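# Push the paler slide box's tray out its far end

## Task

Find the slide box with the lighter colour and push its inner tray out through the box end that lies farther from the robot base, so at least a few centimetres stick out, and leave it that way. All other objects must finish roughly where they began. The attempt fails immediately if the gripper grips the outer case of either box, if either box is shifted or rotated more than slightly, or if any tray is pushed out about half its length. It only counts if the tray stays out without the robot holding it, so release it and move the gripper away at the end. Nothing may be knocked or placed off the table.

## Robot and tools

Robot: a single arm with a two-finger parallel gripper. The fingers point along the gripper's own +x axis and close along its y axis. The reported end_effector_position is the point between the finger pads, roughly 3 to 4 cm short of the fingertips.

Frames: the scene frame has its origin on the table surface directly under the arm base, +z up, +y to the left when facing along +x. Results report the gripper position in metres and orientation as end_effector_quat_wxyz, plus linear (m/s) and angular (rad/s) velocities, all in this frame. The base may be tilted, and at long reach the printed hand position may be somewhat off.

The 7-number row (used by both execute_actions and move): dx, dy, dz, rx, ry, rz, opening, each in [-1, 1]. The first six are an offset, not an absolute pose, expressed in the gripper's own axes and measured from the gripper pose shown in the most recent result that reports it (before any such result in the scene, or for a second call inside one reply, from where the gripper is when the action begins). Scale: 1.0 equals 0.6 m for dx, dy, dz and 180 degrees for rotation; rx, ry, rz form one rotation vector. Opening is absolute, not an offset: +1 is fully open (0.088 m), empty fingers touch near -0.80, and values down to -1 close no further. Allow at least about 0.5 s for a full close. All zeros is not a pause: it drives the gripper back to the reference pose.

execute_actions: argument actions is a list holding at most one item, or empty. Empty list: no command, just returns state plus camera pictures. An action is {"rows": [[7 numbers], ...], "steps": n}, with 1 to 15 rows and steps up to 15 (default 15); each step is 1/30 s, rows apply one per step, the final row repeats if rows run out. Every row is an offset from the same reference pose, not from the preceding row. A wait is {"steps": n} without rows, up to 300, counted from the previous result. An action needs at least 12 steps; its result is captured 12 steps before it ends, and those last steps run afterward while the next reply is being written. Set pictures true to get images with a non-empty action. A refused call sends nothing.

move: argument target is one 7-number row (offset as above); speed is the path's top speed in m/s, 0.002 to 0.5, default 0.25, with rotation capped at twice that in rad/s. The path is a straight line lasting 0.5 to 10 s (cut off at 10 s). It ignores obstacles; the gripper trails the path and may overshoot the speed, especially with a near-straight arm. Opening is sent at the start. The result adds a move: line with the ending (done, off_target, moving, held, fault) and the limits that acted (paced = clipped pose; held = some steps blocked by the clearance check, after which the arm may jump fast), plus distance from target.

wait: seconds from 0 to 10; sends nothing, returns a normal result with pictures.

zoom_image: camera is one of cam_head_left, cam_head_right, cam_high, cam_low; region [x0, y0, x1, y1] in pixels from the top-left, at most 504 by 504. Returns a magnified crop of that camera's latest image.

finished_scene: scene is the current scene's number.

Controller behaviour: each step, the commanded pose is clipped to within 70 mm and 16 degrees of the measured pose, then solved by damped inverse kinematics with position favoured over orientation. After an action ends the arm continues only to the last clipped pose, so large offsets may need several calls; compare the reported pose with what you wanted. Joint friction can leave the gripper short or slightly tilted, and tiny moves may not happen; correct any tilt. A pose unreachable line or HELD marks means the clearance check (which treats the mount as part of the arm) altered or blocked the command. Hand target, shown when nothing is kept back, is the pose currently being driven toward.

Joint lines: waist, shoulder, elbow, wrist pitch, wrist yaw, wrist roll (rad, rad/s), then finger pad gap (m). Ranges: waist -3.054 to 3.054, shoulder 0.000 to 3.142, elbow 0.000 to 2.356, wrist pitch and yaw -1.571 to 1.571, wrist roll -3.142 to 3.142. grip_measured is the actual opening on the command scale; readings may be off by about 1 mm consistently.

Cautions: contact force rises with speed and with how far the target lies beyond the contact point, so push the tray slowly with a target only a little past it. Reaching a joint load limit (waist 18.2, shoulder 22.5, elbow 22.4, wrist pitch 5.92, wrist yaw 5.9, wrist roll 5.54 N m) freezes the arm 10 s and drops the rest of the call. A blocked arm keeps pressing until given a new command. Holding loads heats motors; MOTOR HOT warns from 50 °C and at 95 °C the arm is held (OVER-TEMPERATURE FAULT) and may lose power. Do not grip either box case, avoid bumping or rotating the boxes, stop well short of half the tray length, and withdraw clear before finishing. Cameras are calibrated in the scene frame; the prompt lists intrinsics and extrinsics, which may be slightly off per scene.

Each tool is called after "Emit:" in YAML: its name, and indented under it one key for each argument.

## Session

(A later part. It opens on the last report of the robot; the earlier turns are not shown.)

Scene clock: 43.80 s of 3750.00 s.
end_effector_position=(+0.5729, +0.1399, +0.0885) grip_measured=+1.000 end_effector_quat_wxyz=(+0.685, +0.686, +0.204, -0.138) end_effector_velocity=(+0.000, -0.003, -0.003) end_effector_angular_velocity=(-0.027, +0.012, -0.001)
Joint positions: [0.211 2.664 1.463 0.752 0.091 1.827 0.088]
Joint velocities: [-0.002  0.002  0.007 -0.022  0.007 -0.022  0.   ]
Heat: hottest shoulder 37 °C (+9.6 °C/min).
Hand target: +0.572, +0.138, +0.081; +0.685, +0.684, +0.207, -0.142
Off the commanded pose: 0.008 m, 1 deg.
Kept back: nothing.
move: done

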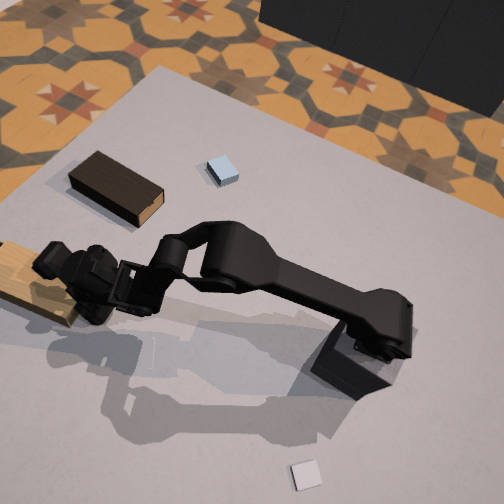

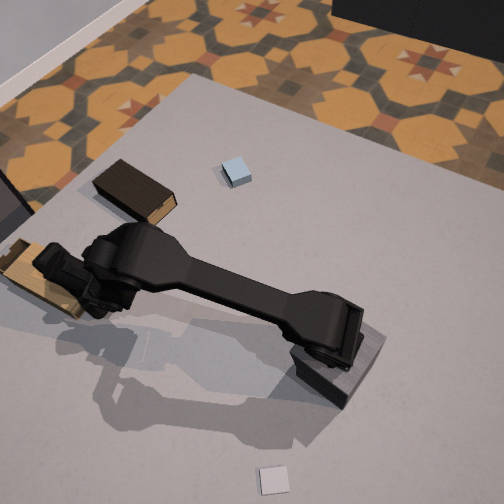

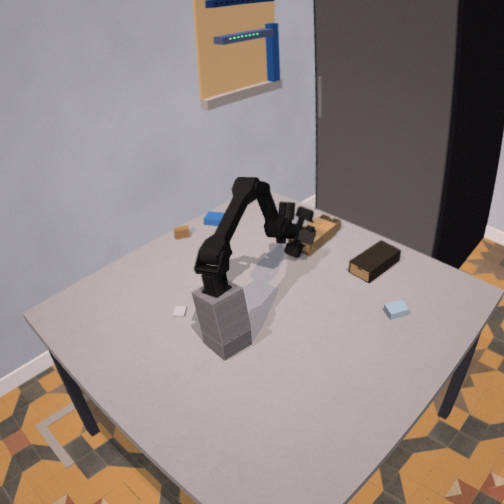

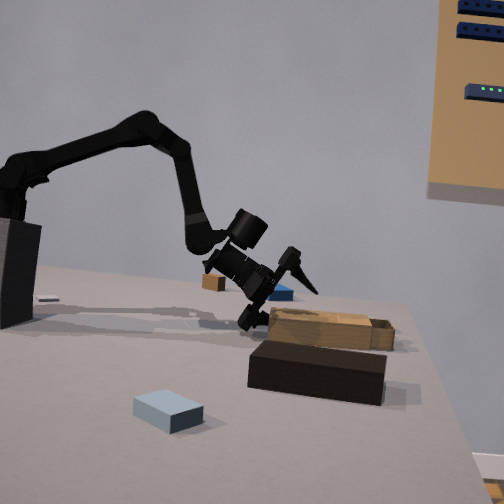

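Emit:
move:
  target: [-0.1018, -0.0560, -0.0003, 0, 0, 0, 1.0]
  speed: 0.07

Emit:
move:
  target: [-0.123, 0.0838, -0.0083, 0, 0, 0, 1.0]
  speed: 0.15

Scene clock: 45.87 s of 3750.00 s.
end_effector_position=(+0.5051, +0.1323, +0.0847) grip_measured=+1.000 end_effector_quat_wxyz=(+0.686, +0.685, +0.205, -0.139) end_effector_velocity=(-0.002, +0.003, +0.004) end_effector_angular_velocity=(-0.001, -0.005, +0.013)
Joint positions: [0.244 2.564 1.124 0.987 0.12  1.839 0.088]
Joint velocities: [ 0.002 -0.012 -0.012  0.007 -0.007 -0.007  0.   ]
Heat: hottest shoulder 38 °C (+10.5 °C/min).
Hand target: +0.504, +0.134, +0.088; +0.685, +0.686, +0.204, -0.138
Off the commanded pose: 0.003 m, 0 deg.
Kept back: nothing.
move: done

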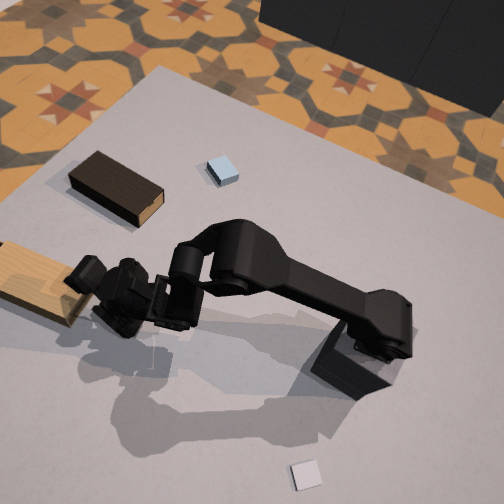

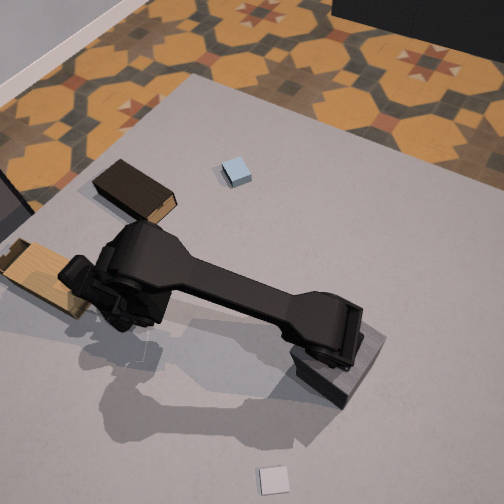

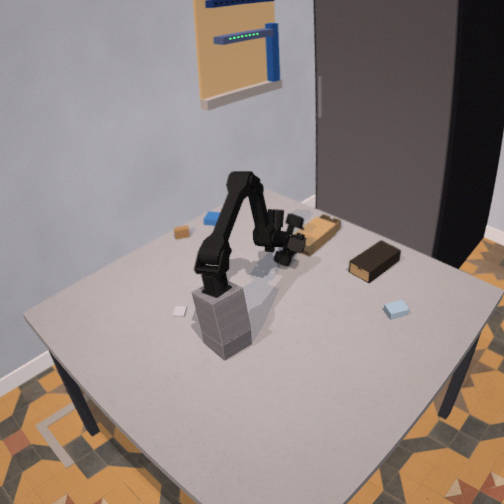

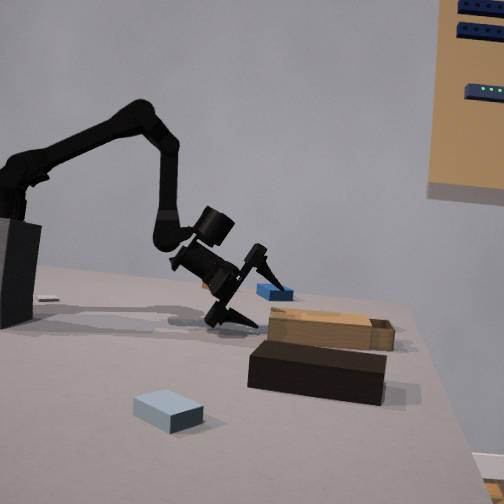

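Scene clock: 47.03 s of 3750.00 s.
end_effector_position=(+0.4659, +0.1320, +0.1623) grip_measured=+1.000 end_effector_quat_wxyz=(+0.686, +0.685, +0.205, -0.138) end_effector_velocity=(-0.001, +0.000, +0.004) end_effector_angular_velocity=(-0.009, -0.005, -0.000)
Joint positions: [0.244 2.215 0.861 0.902 0.12  1.839 0.088]
Joint velocities: [ 0.002 -0.017 -0.007 -0.007  0.007 -0.007  0.   ]
Heat: hottest shoulder 38 °C (+10.2 °C/min).
Hand target: +0.464, +0.131, +0.164; +0.686, +0.685, +0.205, -0.138
Off the commanded pose: 0.003 m, 0 deg.
Kept back: nothing.
move: done

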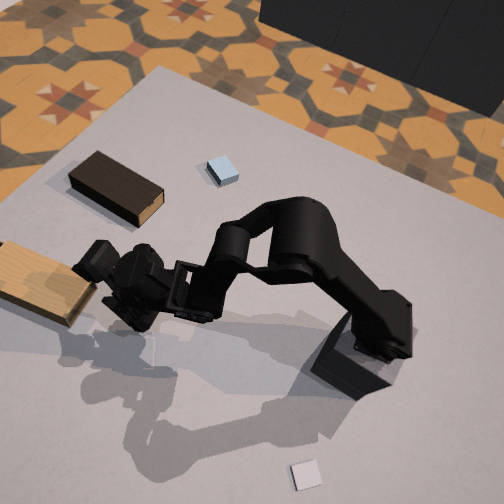

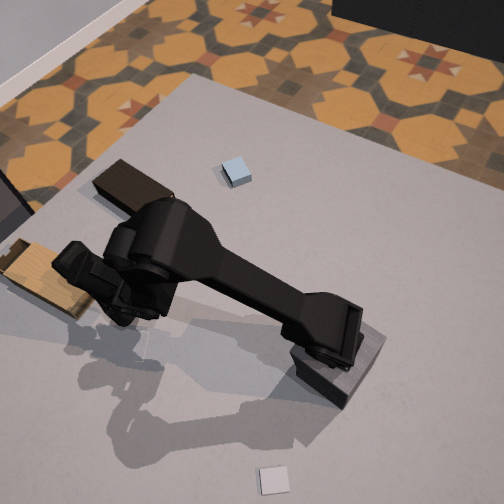

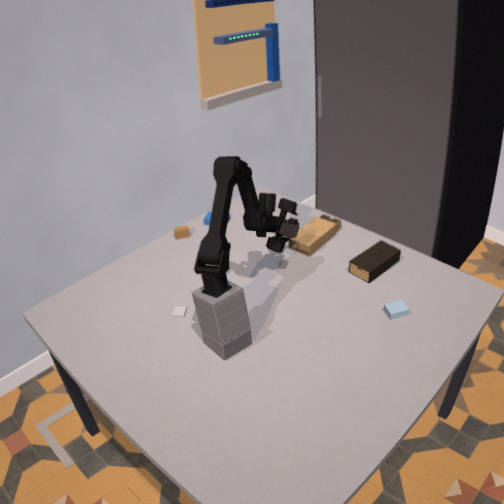

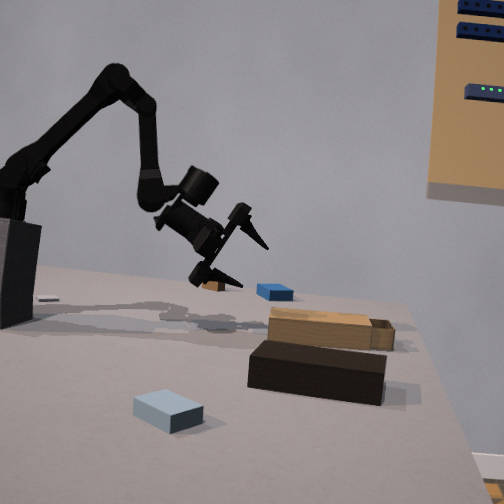

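The tray is out about 4.5 cm, the case hasn't moved, and the arm is clear.

Emit:
finished_scene:
  scene: 1

The scene is finished: the task was done.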